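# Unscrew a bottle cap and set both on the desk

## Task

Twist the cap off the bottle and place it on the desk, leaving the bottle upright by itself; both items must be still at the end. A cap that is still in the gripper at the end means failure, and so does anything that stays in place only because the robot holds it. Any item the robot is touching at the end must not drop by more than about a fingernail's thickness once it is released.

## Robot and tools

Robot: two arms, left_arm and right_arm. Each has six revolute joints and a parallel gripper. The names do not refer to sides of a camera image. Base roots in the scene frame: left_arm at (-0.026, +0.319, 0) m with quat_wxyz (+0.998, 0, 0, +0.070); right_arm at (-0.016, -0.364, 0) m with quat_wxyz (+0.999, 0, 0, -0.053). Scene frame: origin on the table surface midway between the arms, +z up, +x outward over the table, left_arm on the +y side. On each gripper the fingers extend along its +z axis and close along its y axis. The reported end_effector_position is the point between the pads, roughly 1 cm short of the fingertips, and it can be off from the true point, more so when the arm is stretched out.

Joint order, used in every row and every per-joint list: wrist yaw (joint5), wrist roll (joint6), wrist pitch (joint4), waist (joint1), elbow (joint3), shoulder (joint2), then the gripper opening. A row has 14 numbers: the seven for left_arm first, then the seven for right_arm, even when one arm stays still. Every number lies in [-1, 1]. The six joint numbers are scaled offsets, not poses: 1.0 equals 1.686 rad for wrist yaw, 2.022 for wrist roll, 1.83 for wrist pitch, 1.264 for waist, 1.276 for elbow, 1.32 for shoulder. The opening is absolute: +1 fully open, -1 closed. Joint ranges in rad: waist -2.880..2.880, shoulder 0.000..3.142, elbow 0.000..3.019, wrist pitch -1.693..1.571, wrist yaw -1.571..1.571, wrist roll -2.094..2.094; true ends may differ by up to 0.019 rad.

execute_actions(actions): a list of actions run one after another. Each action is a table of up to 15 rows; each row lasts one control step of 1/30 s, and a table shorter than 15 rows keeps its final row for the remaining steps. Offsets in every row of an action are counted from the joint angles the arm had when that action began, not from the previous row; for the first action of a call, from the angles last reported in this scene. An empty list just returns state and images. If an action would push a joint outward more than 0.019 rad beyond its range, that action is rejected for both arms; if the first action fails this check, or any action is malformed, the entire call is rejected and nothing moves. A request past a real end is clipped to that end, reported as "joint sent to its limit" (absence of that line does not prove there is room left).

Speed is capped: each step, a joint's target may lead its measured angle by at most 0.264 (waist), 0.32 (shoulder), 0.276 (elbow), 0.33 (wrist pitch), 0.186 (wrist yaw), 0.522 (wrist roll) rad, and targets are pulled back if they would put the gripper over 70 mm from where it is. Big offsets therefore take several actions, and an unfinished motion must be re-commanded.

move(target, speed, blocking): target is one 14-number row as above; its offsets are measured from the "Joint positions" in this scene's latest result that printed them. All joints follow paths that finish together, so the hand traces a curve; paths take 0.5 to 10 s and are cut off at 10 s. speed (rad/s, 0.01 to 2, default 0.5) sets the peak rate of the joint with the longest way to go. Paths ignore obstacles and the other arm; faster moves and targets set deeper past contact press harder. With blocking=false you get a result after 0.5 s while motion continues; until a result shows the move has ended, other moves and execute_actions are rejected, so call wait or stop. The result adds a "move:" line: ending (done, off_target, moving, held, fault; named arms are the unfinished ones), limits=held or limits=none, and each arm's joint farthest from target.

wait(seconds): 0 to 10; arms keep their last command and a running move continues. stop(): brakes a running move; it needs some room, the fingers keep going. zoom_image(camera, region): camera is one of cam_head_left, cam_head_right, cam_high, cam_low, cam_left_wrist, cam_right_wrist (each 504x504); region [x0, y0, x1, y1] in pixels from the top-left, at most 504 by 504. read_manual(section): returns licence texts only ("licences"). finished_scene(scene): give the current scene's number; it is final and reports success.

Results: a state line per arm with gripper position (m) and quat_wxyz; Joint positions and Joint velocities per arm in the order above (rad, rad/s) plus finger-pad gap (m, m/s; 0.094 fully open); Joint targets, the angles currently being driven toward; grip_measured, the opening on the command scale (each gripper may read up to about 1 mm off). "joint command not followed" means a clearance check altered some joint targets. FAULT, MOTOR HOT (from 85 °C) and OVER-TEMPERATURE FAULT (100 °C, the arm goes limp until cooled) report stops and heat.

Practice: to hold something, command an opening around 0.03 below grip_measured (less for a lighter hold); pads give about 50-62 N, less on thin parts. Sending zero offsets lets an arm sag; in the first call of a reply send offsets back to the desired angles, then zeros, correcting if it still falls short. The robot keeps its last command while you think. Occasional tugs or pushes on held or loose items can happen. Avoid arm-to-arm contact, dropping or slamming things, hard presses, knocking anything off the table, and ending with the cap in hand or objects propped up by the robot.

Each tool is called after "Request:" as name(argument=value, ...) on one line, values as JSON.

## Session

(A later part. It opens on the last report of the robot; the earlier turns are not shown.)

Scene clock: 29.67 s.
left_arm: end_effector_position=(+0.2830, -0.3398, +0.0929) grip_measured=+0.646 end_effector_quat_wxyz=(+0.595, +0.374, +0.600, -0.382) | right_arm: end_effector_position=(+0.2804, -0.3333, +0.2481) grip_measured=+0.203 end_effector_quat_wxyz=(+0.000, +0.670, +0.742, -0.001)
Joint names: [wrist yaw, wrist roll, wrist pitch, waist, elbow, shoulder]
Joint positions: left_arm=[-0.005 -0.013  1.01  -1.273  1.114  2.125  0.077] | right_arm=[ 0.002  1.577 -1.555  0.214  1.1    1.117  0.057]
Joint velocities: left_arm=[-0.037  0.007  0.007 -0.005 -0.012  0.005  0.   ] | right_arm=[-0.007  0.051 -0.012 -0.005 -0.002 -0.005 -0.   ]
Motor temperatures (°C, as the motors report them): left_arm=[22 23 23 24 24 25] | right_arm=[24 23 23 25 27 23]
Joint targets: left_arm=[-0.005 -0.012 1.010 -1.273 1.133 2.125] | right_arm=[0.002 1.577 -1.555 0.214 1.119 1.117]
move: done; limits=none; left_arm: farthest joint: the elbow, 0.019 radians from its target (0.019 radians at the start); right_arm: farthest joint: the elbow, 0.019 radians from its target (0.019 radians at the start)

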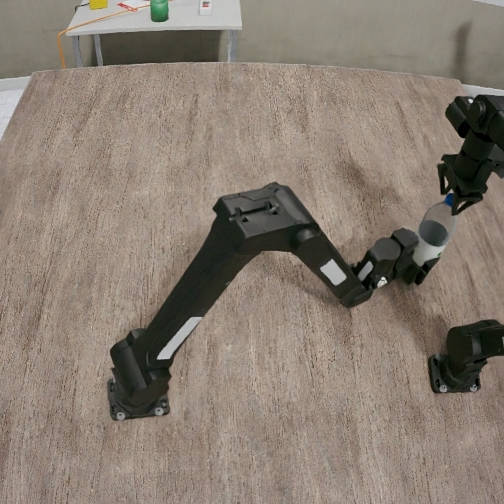

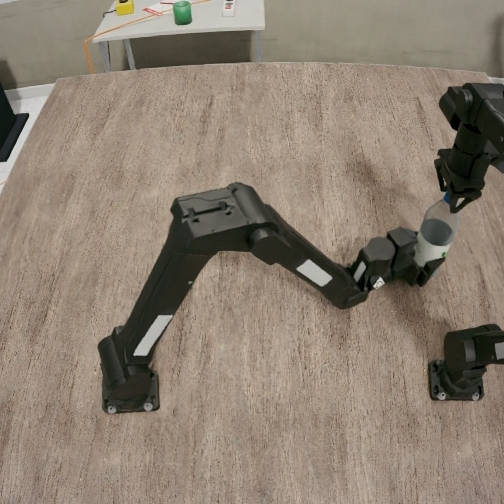

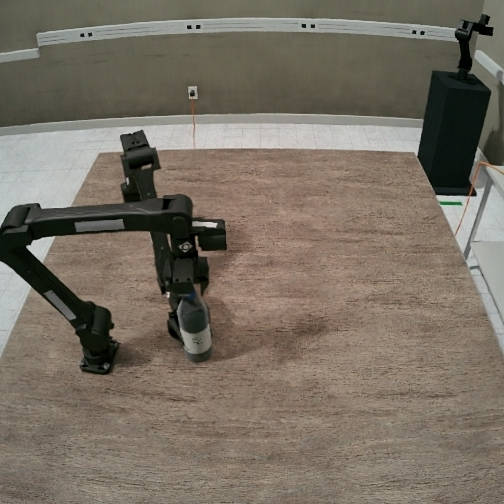

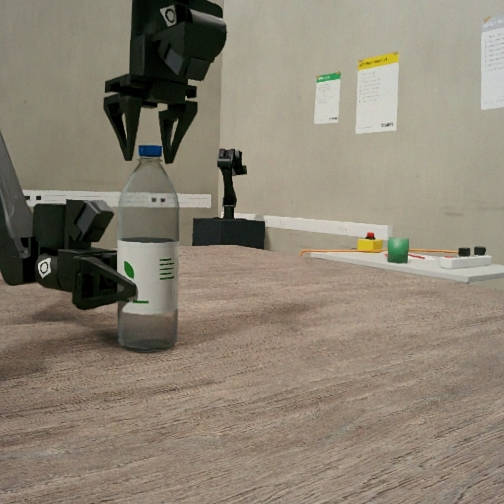

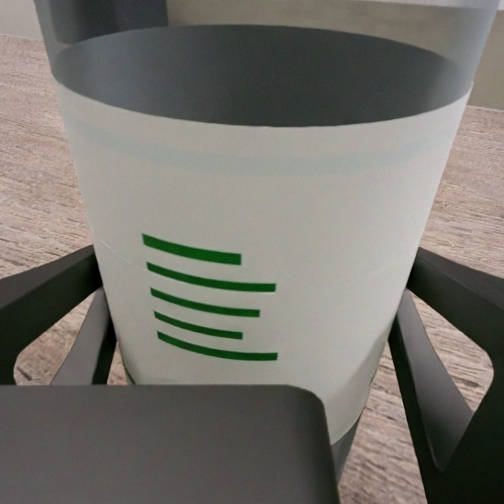

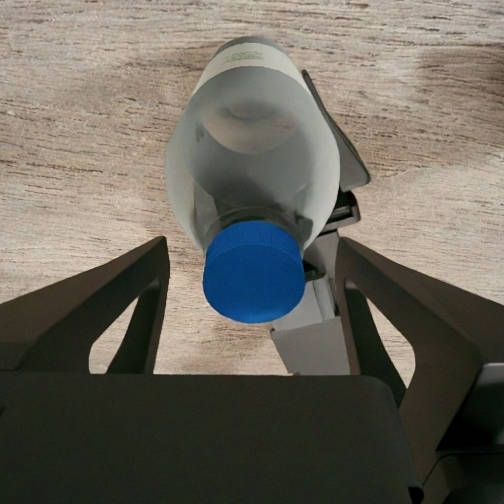

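Request:
move(target=[0,0,0,0,0.015,0,0.6,0,0.23,0,-0.012,0.03,0,0], speed=1)

Request:
move(target=[0,0,0,0,0.015,0,0.6,0,0,0,0,0.03,0,-0.42])

Request:
move(target=[0,0,0,0,0.015,0,0.6,0,-1,0,0,0.035,0,-0.42], speed=1.5)

Request:
move(target=[0,0,0,0,0.015,0,0.6,0,-1,0,0,0.035,0,-0.42], speed=1.5)

Request:
zoom_image(camera="cam_low", region=[100,110,200,200])

Scene clock: 36.13 s.
left_arm: end_effector_position=(+0.2830, -0.3398, +0.0929) grip_measured=+0.646 end_effector_quat_wxyz=(+0.595, +0.374, +0.600, -0.382) | right_arm: end_effector_position=(+0.2805, -0.3347, +0.2481) grip_measured=+0.003 end_effector_quat_wxyz=(+0.000, +0.822, +0.570, -0.001)
Joint names: [wrist yaw, wrist roll, wrist pitch, waist, elbow, shoulder]
Joint positions: left_arm=[-0.005 -0.013  1.01  -1.273  1.114  2.125  0.077] | right_arm=[ 0.002  2.032 -1.555  0.209  1.1    1.117  0.047]
Joint velocities: left_arm=[-0.022 -0.007  0.017 -0.005 -0.002 -0.005 -0.001] | right_arm=[-0.022 -0.007 -0.017 -0.005  0.007  0.005  0.001]
Motor temperatures (°C, as the motors report them): left_arm=[22 23 23 24 25 25] | right_arm=[24 23 23 25 27 23]
Joint targets: left_arm=[-0.005 -0.013 1.010 -1.273 1.133 2.125] | right_arm=[0.002 2.042 -1.555 0.199 1.138 1.117]
move: off_target (right_arm); limits=none; left_arm: farthest joint: the elbow, 0.019 radians from its target (0.019 radians at the start); right_arm: farthest joint: the elbow, 0.039 radians from its target (0.039 radians at the start)

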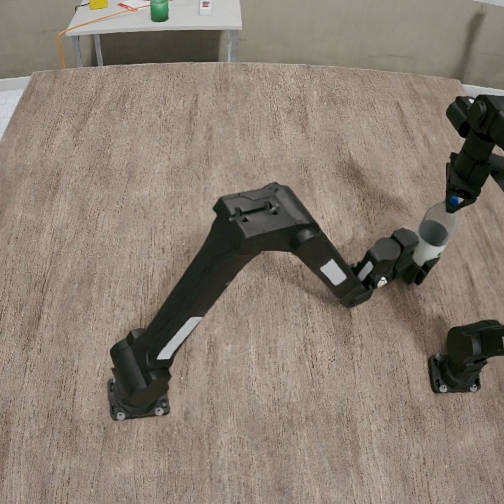

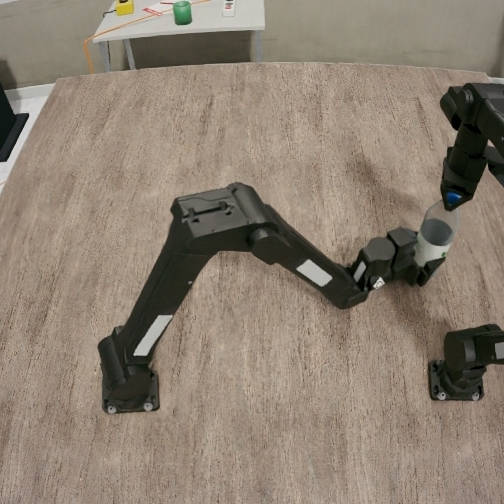

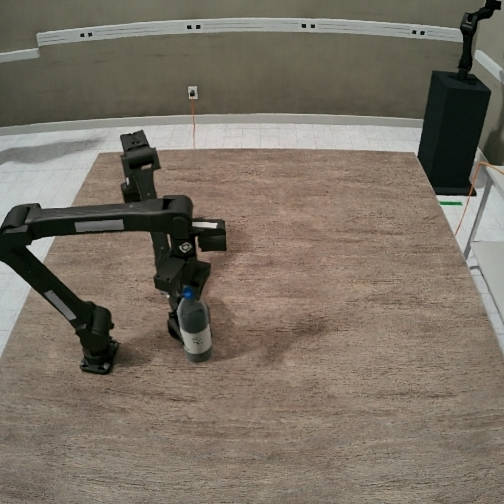

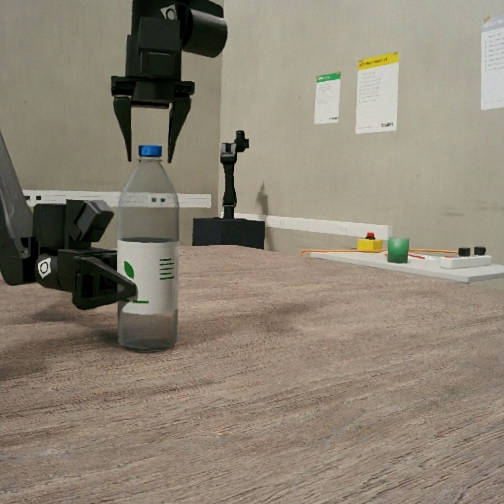

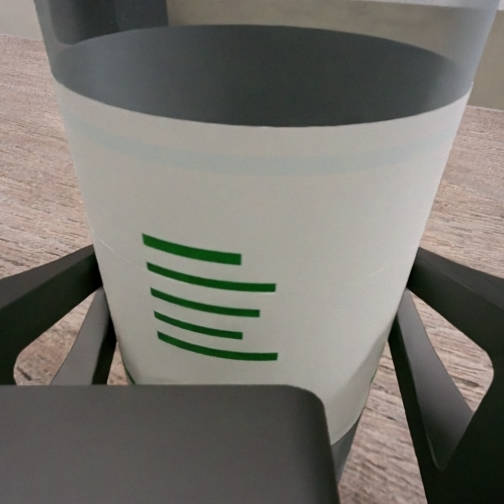

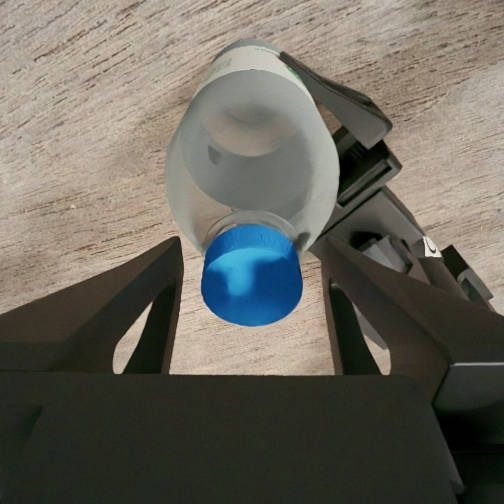

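Scene clock: 36.83 s.
left_arm: end_effector_position=(+0.2830, -0.3398, +0.0929) grip_measured=+0.646 end_effector_quat_wxyz=(+0.595, +0.374, +0.600, -0.382) | right_arm: end_effector_position=(+0.2805, -0.3347, +0.2481) grip_measured=-0.371 end_effector_quat_wxyz=(+0.000, +0.822, +0.570, -0.001)
Joint names: [wrist yaw, wrist roll, wrist pitch, waist, elbow, shoulder]
Joint positions: left_arm=[-0.005 -0.013  1.01  -1.273  1.114  2.125  0.077] | right_arm=[ 0.002  2.032 -1.555  0.209  1.1    1.117  0.03 ]
Joint velocities: left_arm=[-0.007 -0.051 -0.002  0.005 -0.007 -0.005  0.001] | right_arm=[-0.066 -0.037 -0.007  0.005  0.007 -0.015  0.001]
Motor temperatures (°C, as the motors report them): left_arm=[22 23 23 24 25 25] | right_arm=[24 23 23 25 27 23]
Joint targets: left_arm=[-0.005 -0.013 1.010 -1.273 1.133 2.125] | right_arm=[0.002 2.032 -1.555 0.209 1.138 1.117]
move: off_target (right_arm); limits=none; left_arm: farthest joint: the elbow, 0.019 radians from its target (0.019 radians at the start); right_arm: farthest joint: the elbow, 0.039 radians from its target (0.039 radians at the start)

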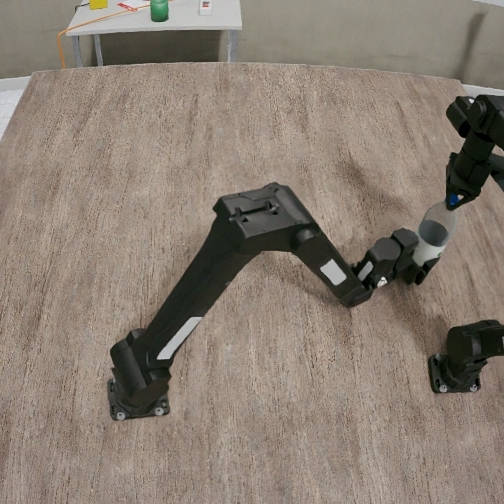

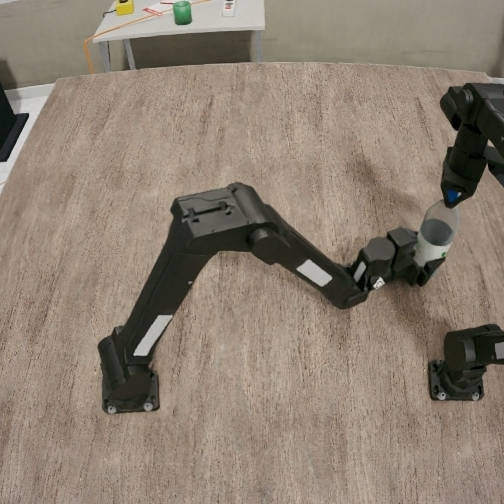

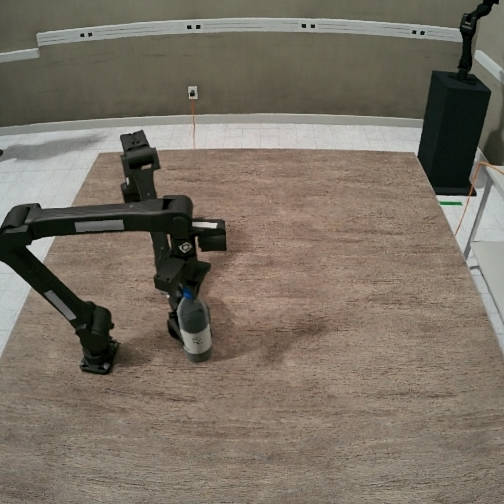

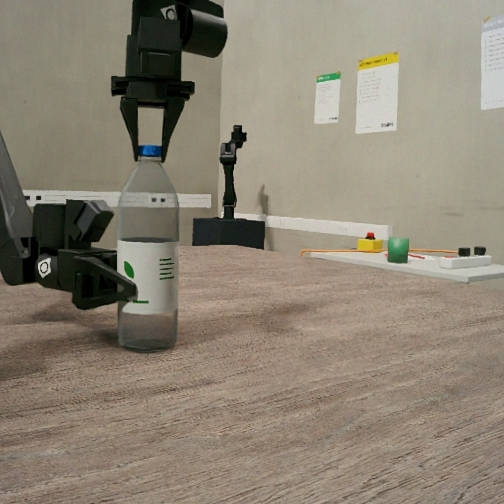

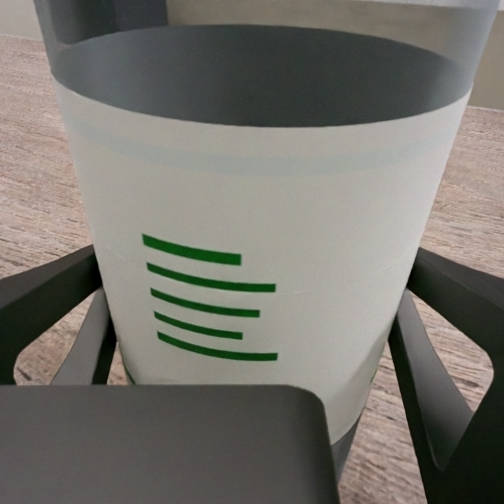

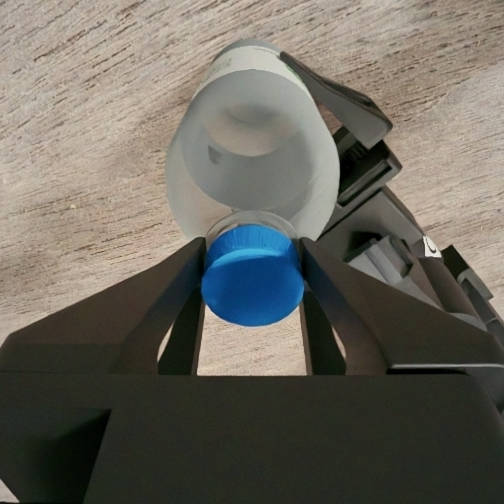

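Scene clock: 39.13 s.
left_arm: end_effector_position=(+0.2802, -0.3412, +0.0934) grip_measured=+0.646 end_effector_quat_wxyz=(+0.599, +0.380, +0.596, -0.378) | right_arm: end_effector_position=(+0.2855, -0.3371, +0.2489) grip_measured=-0.400 end_effector_quat_wxyz=(+0.009, -0.017, +1.000, -0.000)
Joint names: [wrist yaw, wrist roll, wrist pitch, waist, elbow, shoulder]
Joint positions: left_arm=[-0.008  0.005  1.012 -1.278  1.114  2.125  0.077] | right_arm=[ 0.002  0.059 -1.537  0.199  1.102  1.117  0.028]
Joint velocities: left_arm=[ 0.007  0.022 -0.002  0.015  0.002  0.015 -0.   ] | right_arm=[-0.007 -0.007 -0.002 -0.005 -0.002  0.015  0.   ]
Motor temperatures (°C, as the motors report them): left_arm=[22 23 23 24 25 25] | right_arm=[24 23 23 25 27 23]
Joint targets: left_arm=[-0.005 -0.013 1.010 -1.273 1.133 2.125] | right_arm=[0.002 0.010 -1.555 0.209 1.144 1.117]
move: off_target (right_arm); limits=none; left_arm: farthest joint: the elbow, 0.019 radians from its target (0.019 radians at the start); right_arm: farthest joint: the wrist roll, 0.049 radians from its target (2.022 radians at the start)

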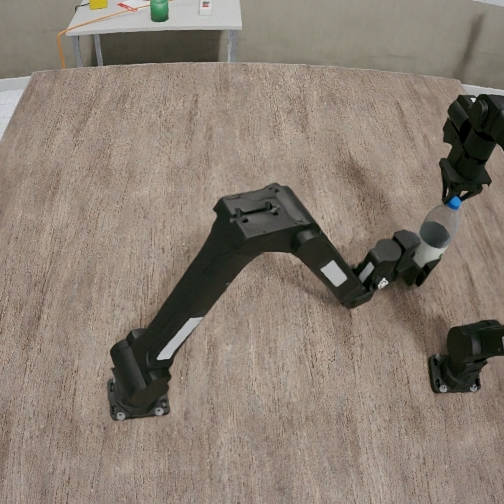

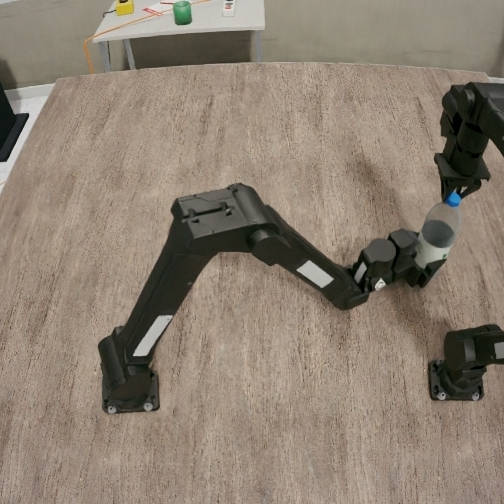

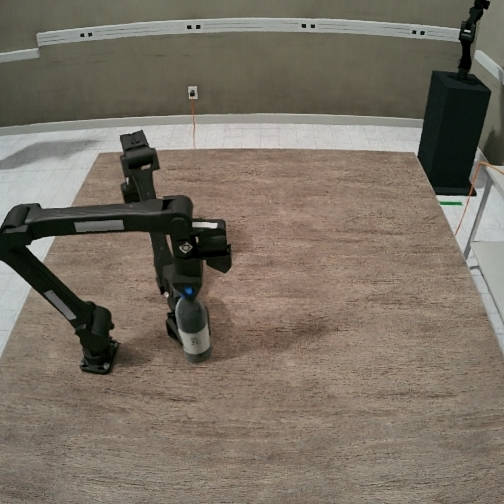

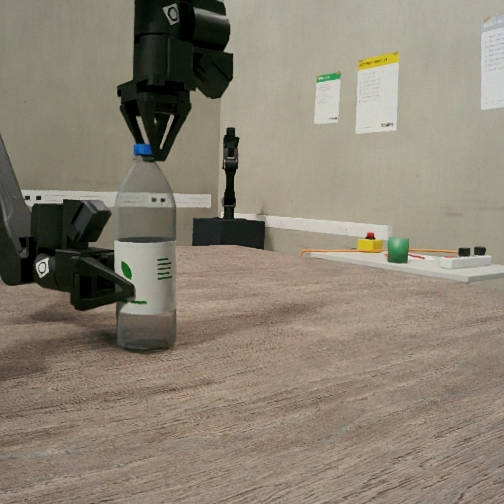

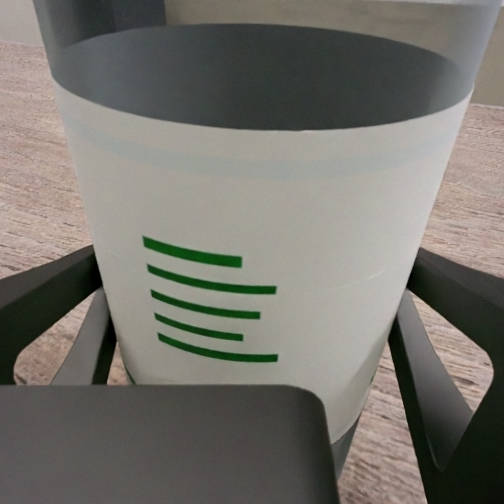

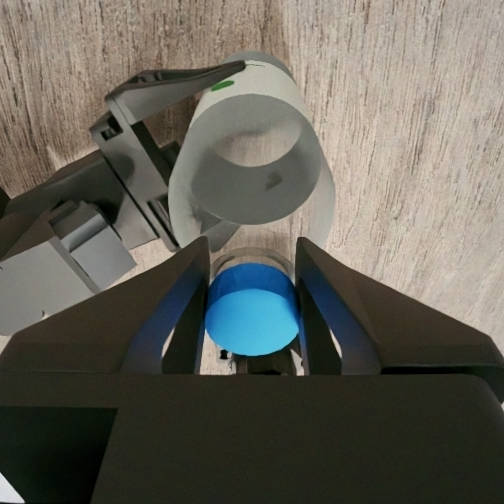

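Scene clock: 41.43 s.
left_arm: end_effector_position=(+0.2821, -0.3412, +0.0937) grip_measured=+0.646 end_effector_quat_wxyz=(+0.595, +0.370, +0.602, -0.383) | right_arm: end_effector_position=(+0.2798, -0.3322, +0.2500) grip_measured=-0.402 end_effector_quat_wxyz=(-0.010, +0.842, -0.539, -0.007)
Joint names: [wrist yaw, wrist roll, wrist pitch, waist, elbow, shoulder]
Joint positions: left_arm=[-0.015 -0.021  1.009 -1.277  1.117  2.125  0.077] | right_arm=[-0.024 -1.907 -1.557  0.203  1.102  1.114  0.028]
Joint velocities: left_arm=[-0.007 -0.051 -0.002 -0.005 -0.007 -0.015 -0.   ] | right_arm=[-0.007  0.022 -0.002 -0.005  0.007 -0.005 -0.   ]
Motor temperatures (°C, as the motors report them): left_arm=[22 23 23 24 25 25] | right_arm=[24 23 23 25 27 23]
Joint targets: left_arm=[-0.008 0.005 1.012 -1.278 1.133 2.125] | right_arm=[0.002 -1.963 -1.537 0.199 1.146 1.117]
move: off_target (left_arm, right_arm); limits=none; left_arm: farthest joint: the wrist roll, 0.026 radians from its target (0.000 radians at the start); right_arm: farthest joint: the wrist roll, 0.056 radians from its target (2.022 radians at the start)

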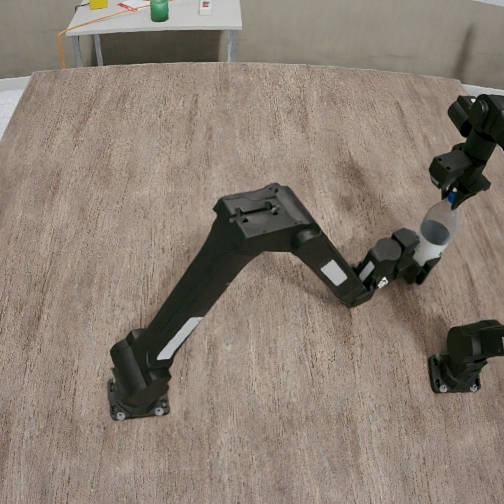

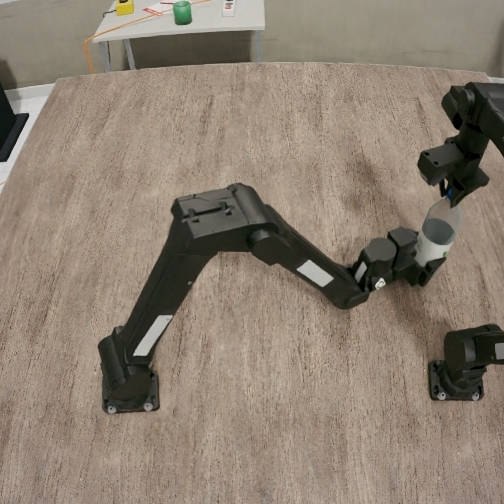

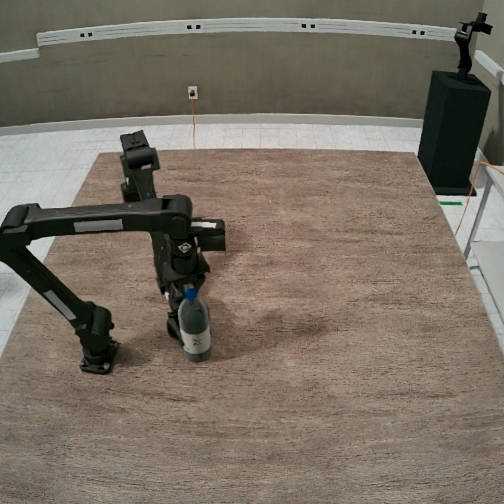

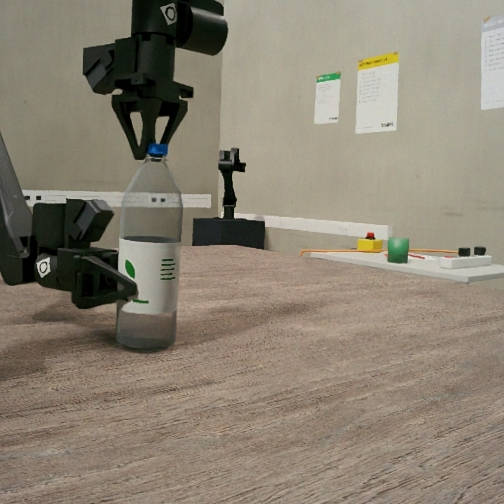

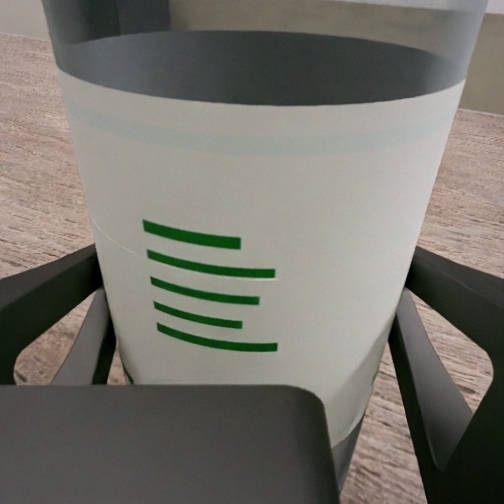

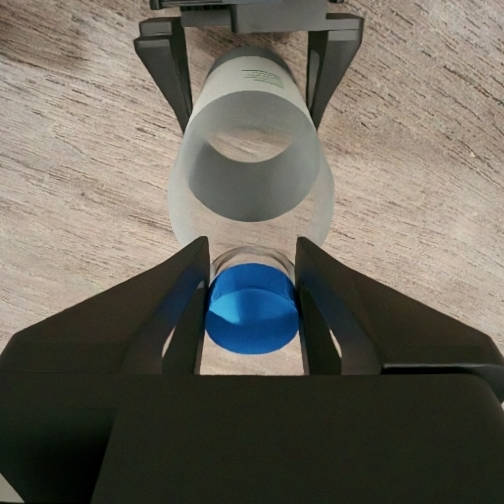

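Region (100, 110, 200, 200) of cam_low's 504x504 image, scaled by 5.040, with more detail than that image has; it fills the top 454 rows of this view, and the rest is white.

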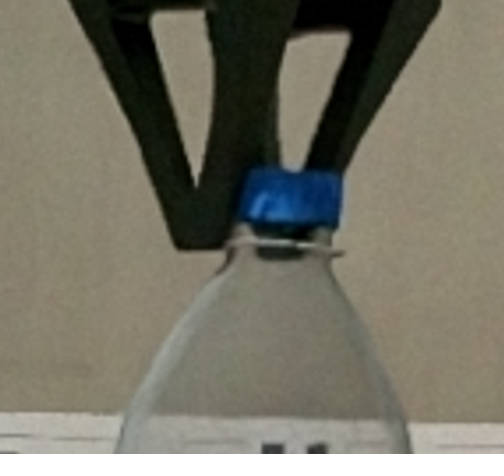

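Request:
move(target=[0,0,0,0,0.015,0,0.72,0.018,0,0,0,0.03,0,0.1])

Request:
move(target=[0,0,0,0,0.015,0,0.72,0,0.95,-0.008,0,0.05,0,0.1], speed=2)

Request:
move(target=[0,0,0,0,0.015,0,0.6,0,1,0,0,0.03,0,0.1], speed=2)

Request:
zoom_image(camera="cam_low", region=[100,110,200,200])

Scene clock: 45.33 s.
left_arm: end_effector_position=(+0.2822, -0.3412, +0.0937) grip_measured=+0.717 end_effector_quat_wxyz=(+0.595, +0.370, +0.603, -0.383) | right_arm: end_effector_position=(+0.2801, -0.3371, +0.2499) grip_measured=+0.097 end_effector_quat_wxyz=(+0.001, +0.842, -0.540, +0.002)
Joint names: [wrist yaw, wrist roll, wrist pitch, waist, elbow, shoulder]
Joint positions: left_arm=[-0.015 -0.022  1.009 -1.277  1.117  2.125  0.081] | right_arm=[ 0.004 -1.906 -1.558  0.203  1.102  1.114  0.052]
Joint velocities: left_arm=[0.022 0.022 0.002 0.005 0.012 0.005 0.001] | right_arm=[-0.066 -0.095  0.007 -0.015  0.002  0.005  0.   ]
Motor temperatures (°C, as the motors report them): left_arm=[22 23 23 24 25 25] | right_arm=[24 23 23 25 28 23]
Joint targets: left_arm=[-0.015 -0.021 1.009 -1.277 1.136 2.125] | right_arm=[0.006 -1.906 -1.557 0.203 1.140 1.114]
move: off_target (right_arm); limits=none; left_arm: farthest joint: the elbow, 0.019 radians from its target (0.019 radians at the start); right_arm: farthest joint: the elbow, 0.039 radians from its target (0.039 radians at the start)

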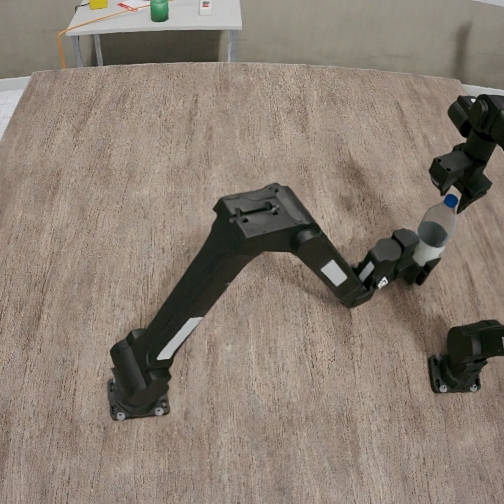

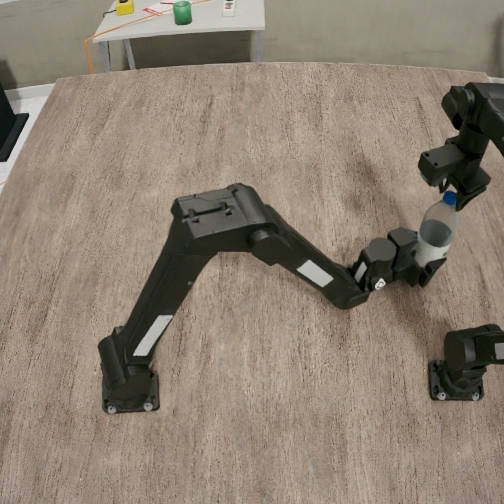

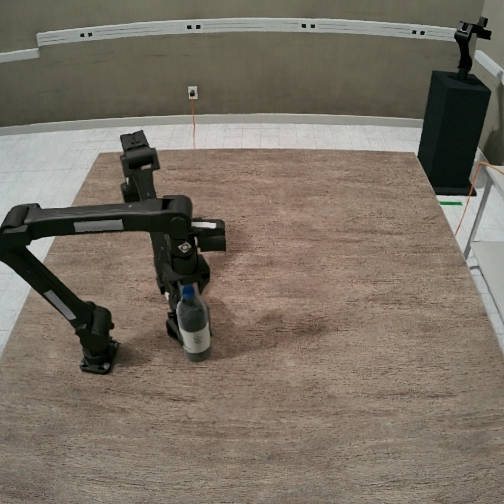

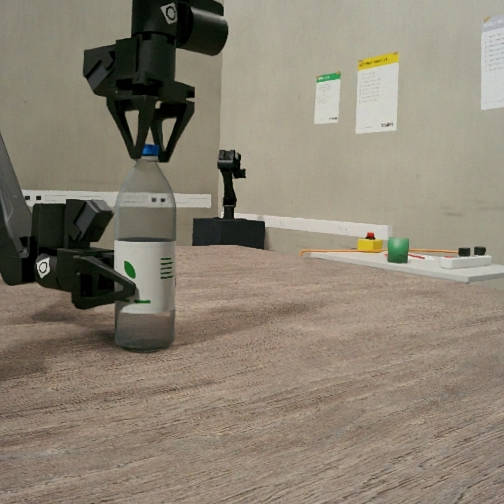

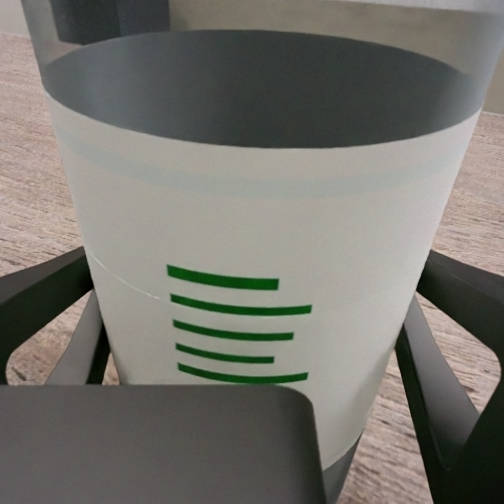

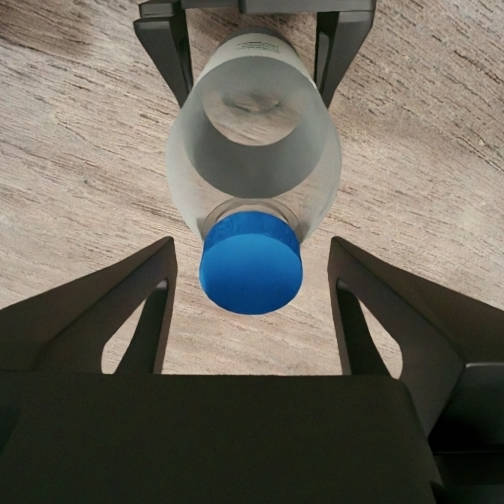

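Scene clock: 47.47 s.
left_arm: end_effector_position=(+0.2822, -0.3412, +0.0937) grip_measured=+0.717 end_effector_quat_wxyz=(+0.595, +0.370, +0.603, -0.383) | right_arm: end_effector_position=(+0.2782, -0.3373, +0.2499) grip_measured=+0.097 end_effector_quat_wxyz=(-0.003, -0.045, +0.999, -0.002)
Joint names: [wrist yaw, wrist roll, wrist pitch, waist, elbow, shoulder]
Joint positions: left_arm=[-0.015 -0.022  1.009 -1.277  1.117  2.125  0.081] | right_arm=[ 0.004  0.006 -1.565  0.203  1.102  1.114  0.052]
Joint velocities: left_arm=[-0.007 -0.022 -0.002  0.005 -0.002 -0.005 -0.001] | right_arm=[-0.037 -0.081 -0.017  0.005  0.002 -0.015 -0.   ]
Motor temperatures (°C, as the motors report them): left_arm=[22 23 23 24 25 25] | right_arm=[24 23 23 25 28 23]
Joint targets: left_arm=[-0.015 -0.022 1.009 -1.277 1.136 2.125] | right_arm=[0.004 0.015 -1.573 0.203 1.165 1.114]
move: off_target (right_arm); limits=none; left_arm: farthest joint: the elbow, 0.019 radians from its target (0.019 radians at the start); right_arm: farthest joint: the elbow, 0.064 radians from its target (0.064 radians at the start)

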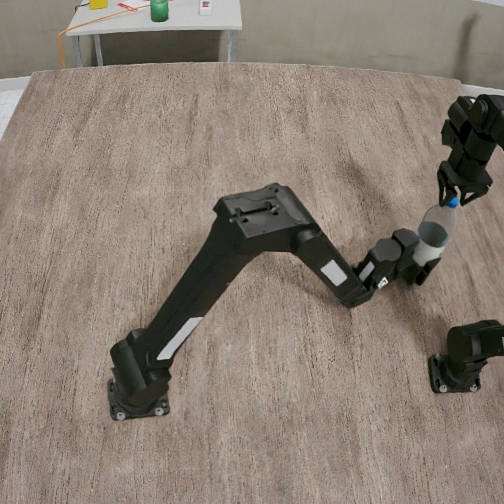

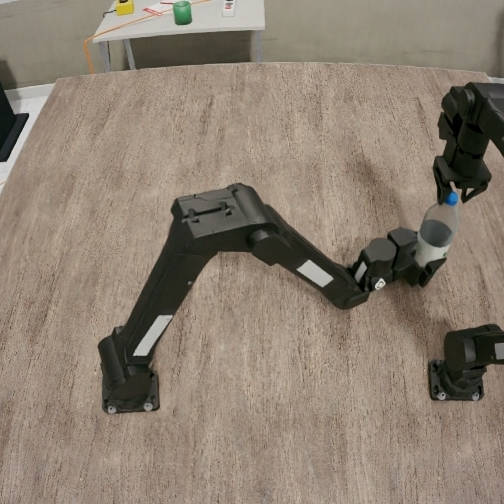

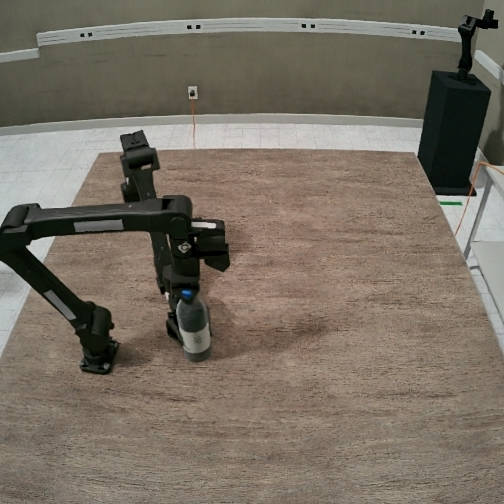

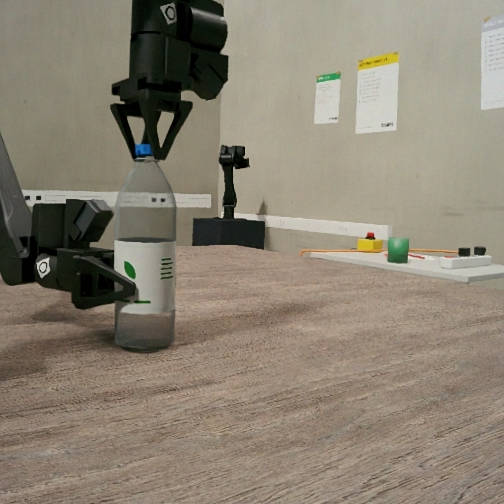

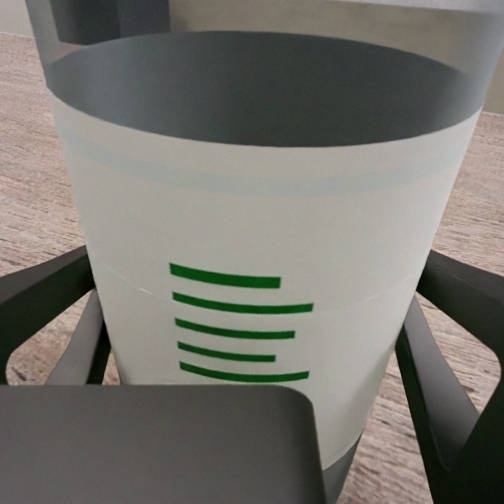

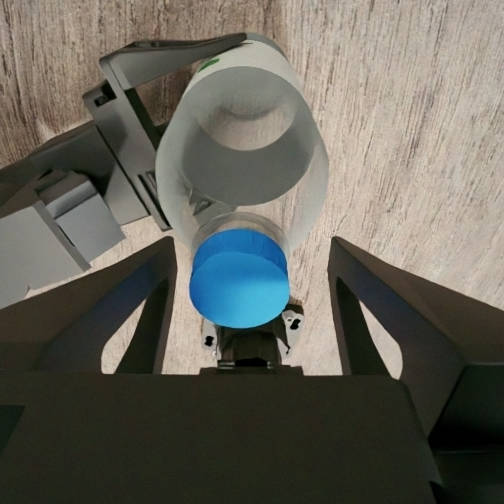

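Scene clock: 49.67 s.
left_arm: end_effector_position=(+0.2822, -0.3412, +0.0937) grip_measured=+0.642 end_effector_quat_wxyz=(+0.595, +0.370, +0.603, -0.383) | right_arm: end_effector_position=(+0.2782, -0.3373, +0.2499) grip_measured=+0.097 end_effector_quat_wxyz=(+0.000, +0.820, +0.573, -0.004)
Joint names: [wrist yaw, wrist roll, wrist pitch, waist, elbow, shoulder]
Joint positions: left_arm=[-0.015 -0.022  1.009 -1.277  1.117  2.125  0.077] | right_arm=[ 0.004  2.018 -1.565  0.203  1.102  1.114  0.052]
Joint velocities: left_arm=[-0.095 -0.022 -0.007 -0.005 -0.002  0.005  0.001] | right_arm=[ 0.051 -0.037 -0.002 -0.005 -0.002 -0.005 -0.001]
Motor temperatures (°C, as the motors report them): left_arm=[22 23 23 24 25 25] | right_arm=[24 23 23 25 28 23]
Joint targets: left_arm=[-0.015 -0.022 1.009 -1.277 1.136 2.125] | right_arm=[0.004 2.028 -1.565 0.203 1.140 1.114]
move: off_target (right_arm); limits=none; left_arm: farthest joint: the elbow, 0.019 radians from its target (0.019 radians at the start); right_arm: farthest joint: the elbow, 0.039 radians from its target (0.039 radians at the start)

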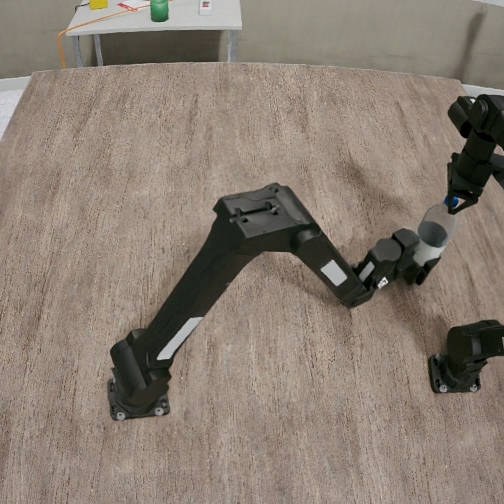

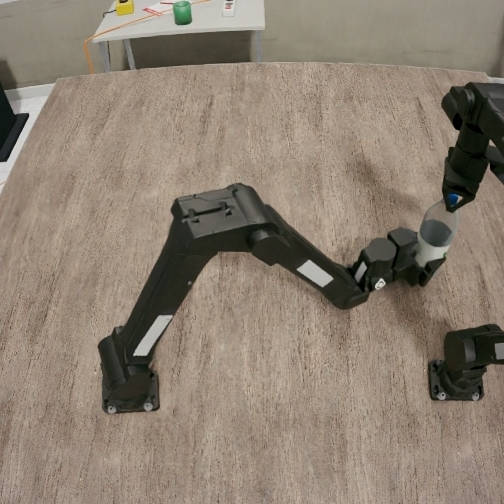

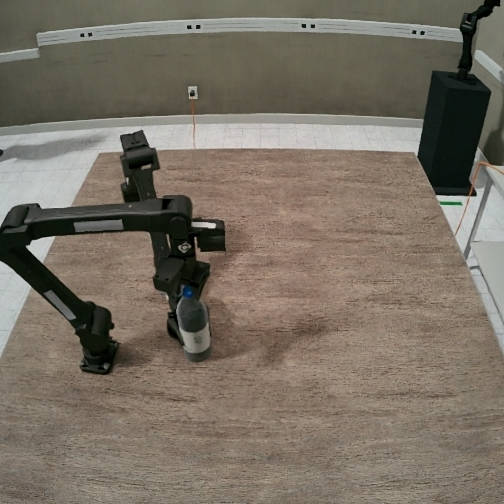

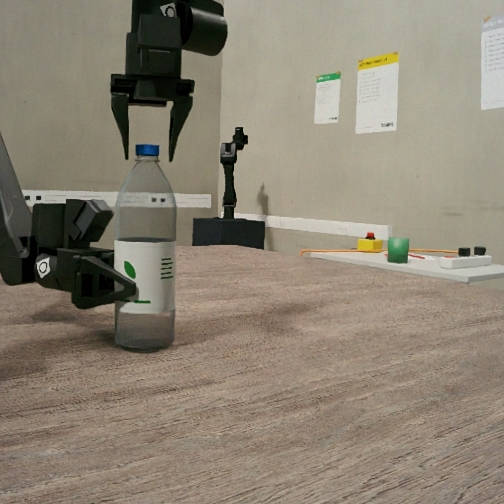

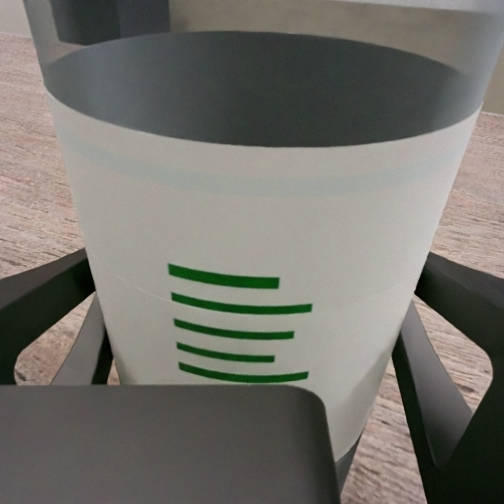

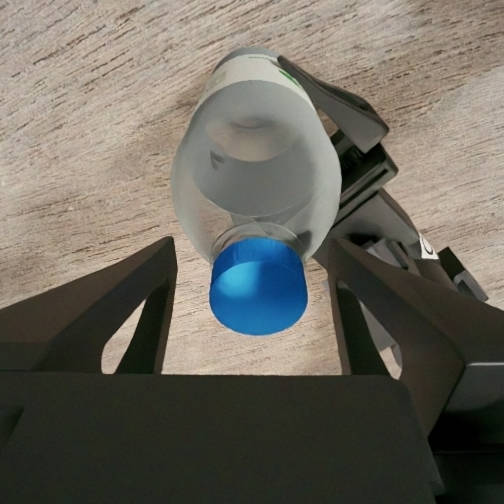

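Region (100, 110, 200, 200) of cam_low's 504x504 image, scaled by 5.040, with more detail than that image has; it fills the top 454 rows of this view, and the rest is white.

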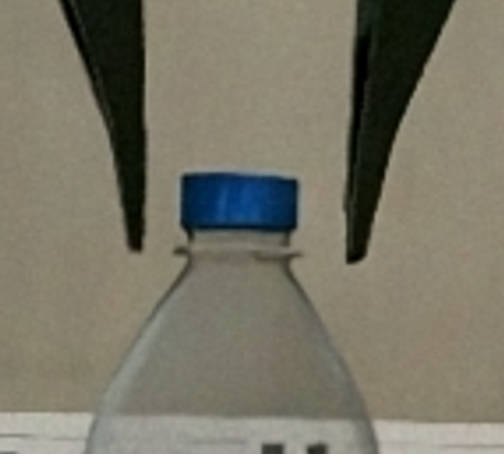

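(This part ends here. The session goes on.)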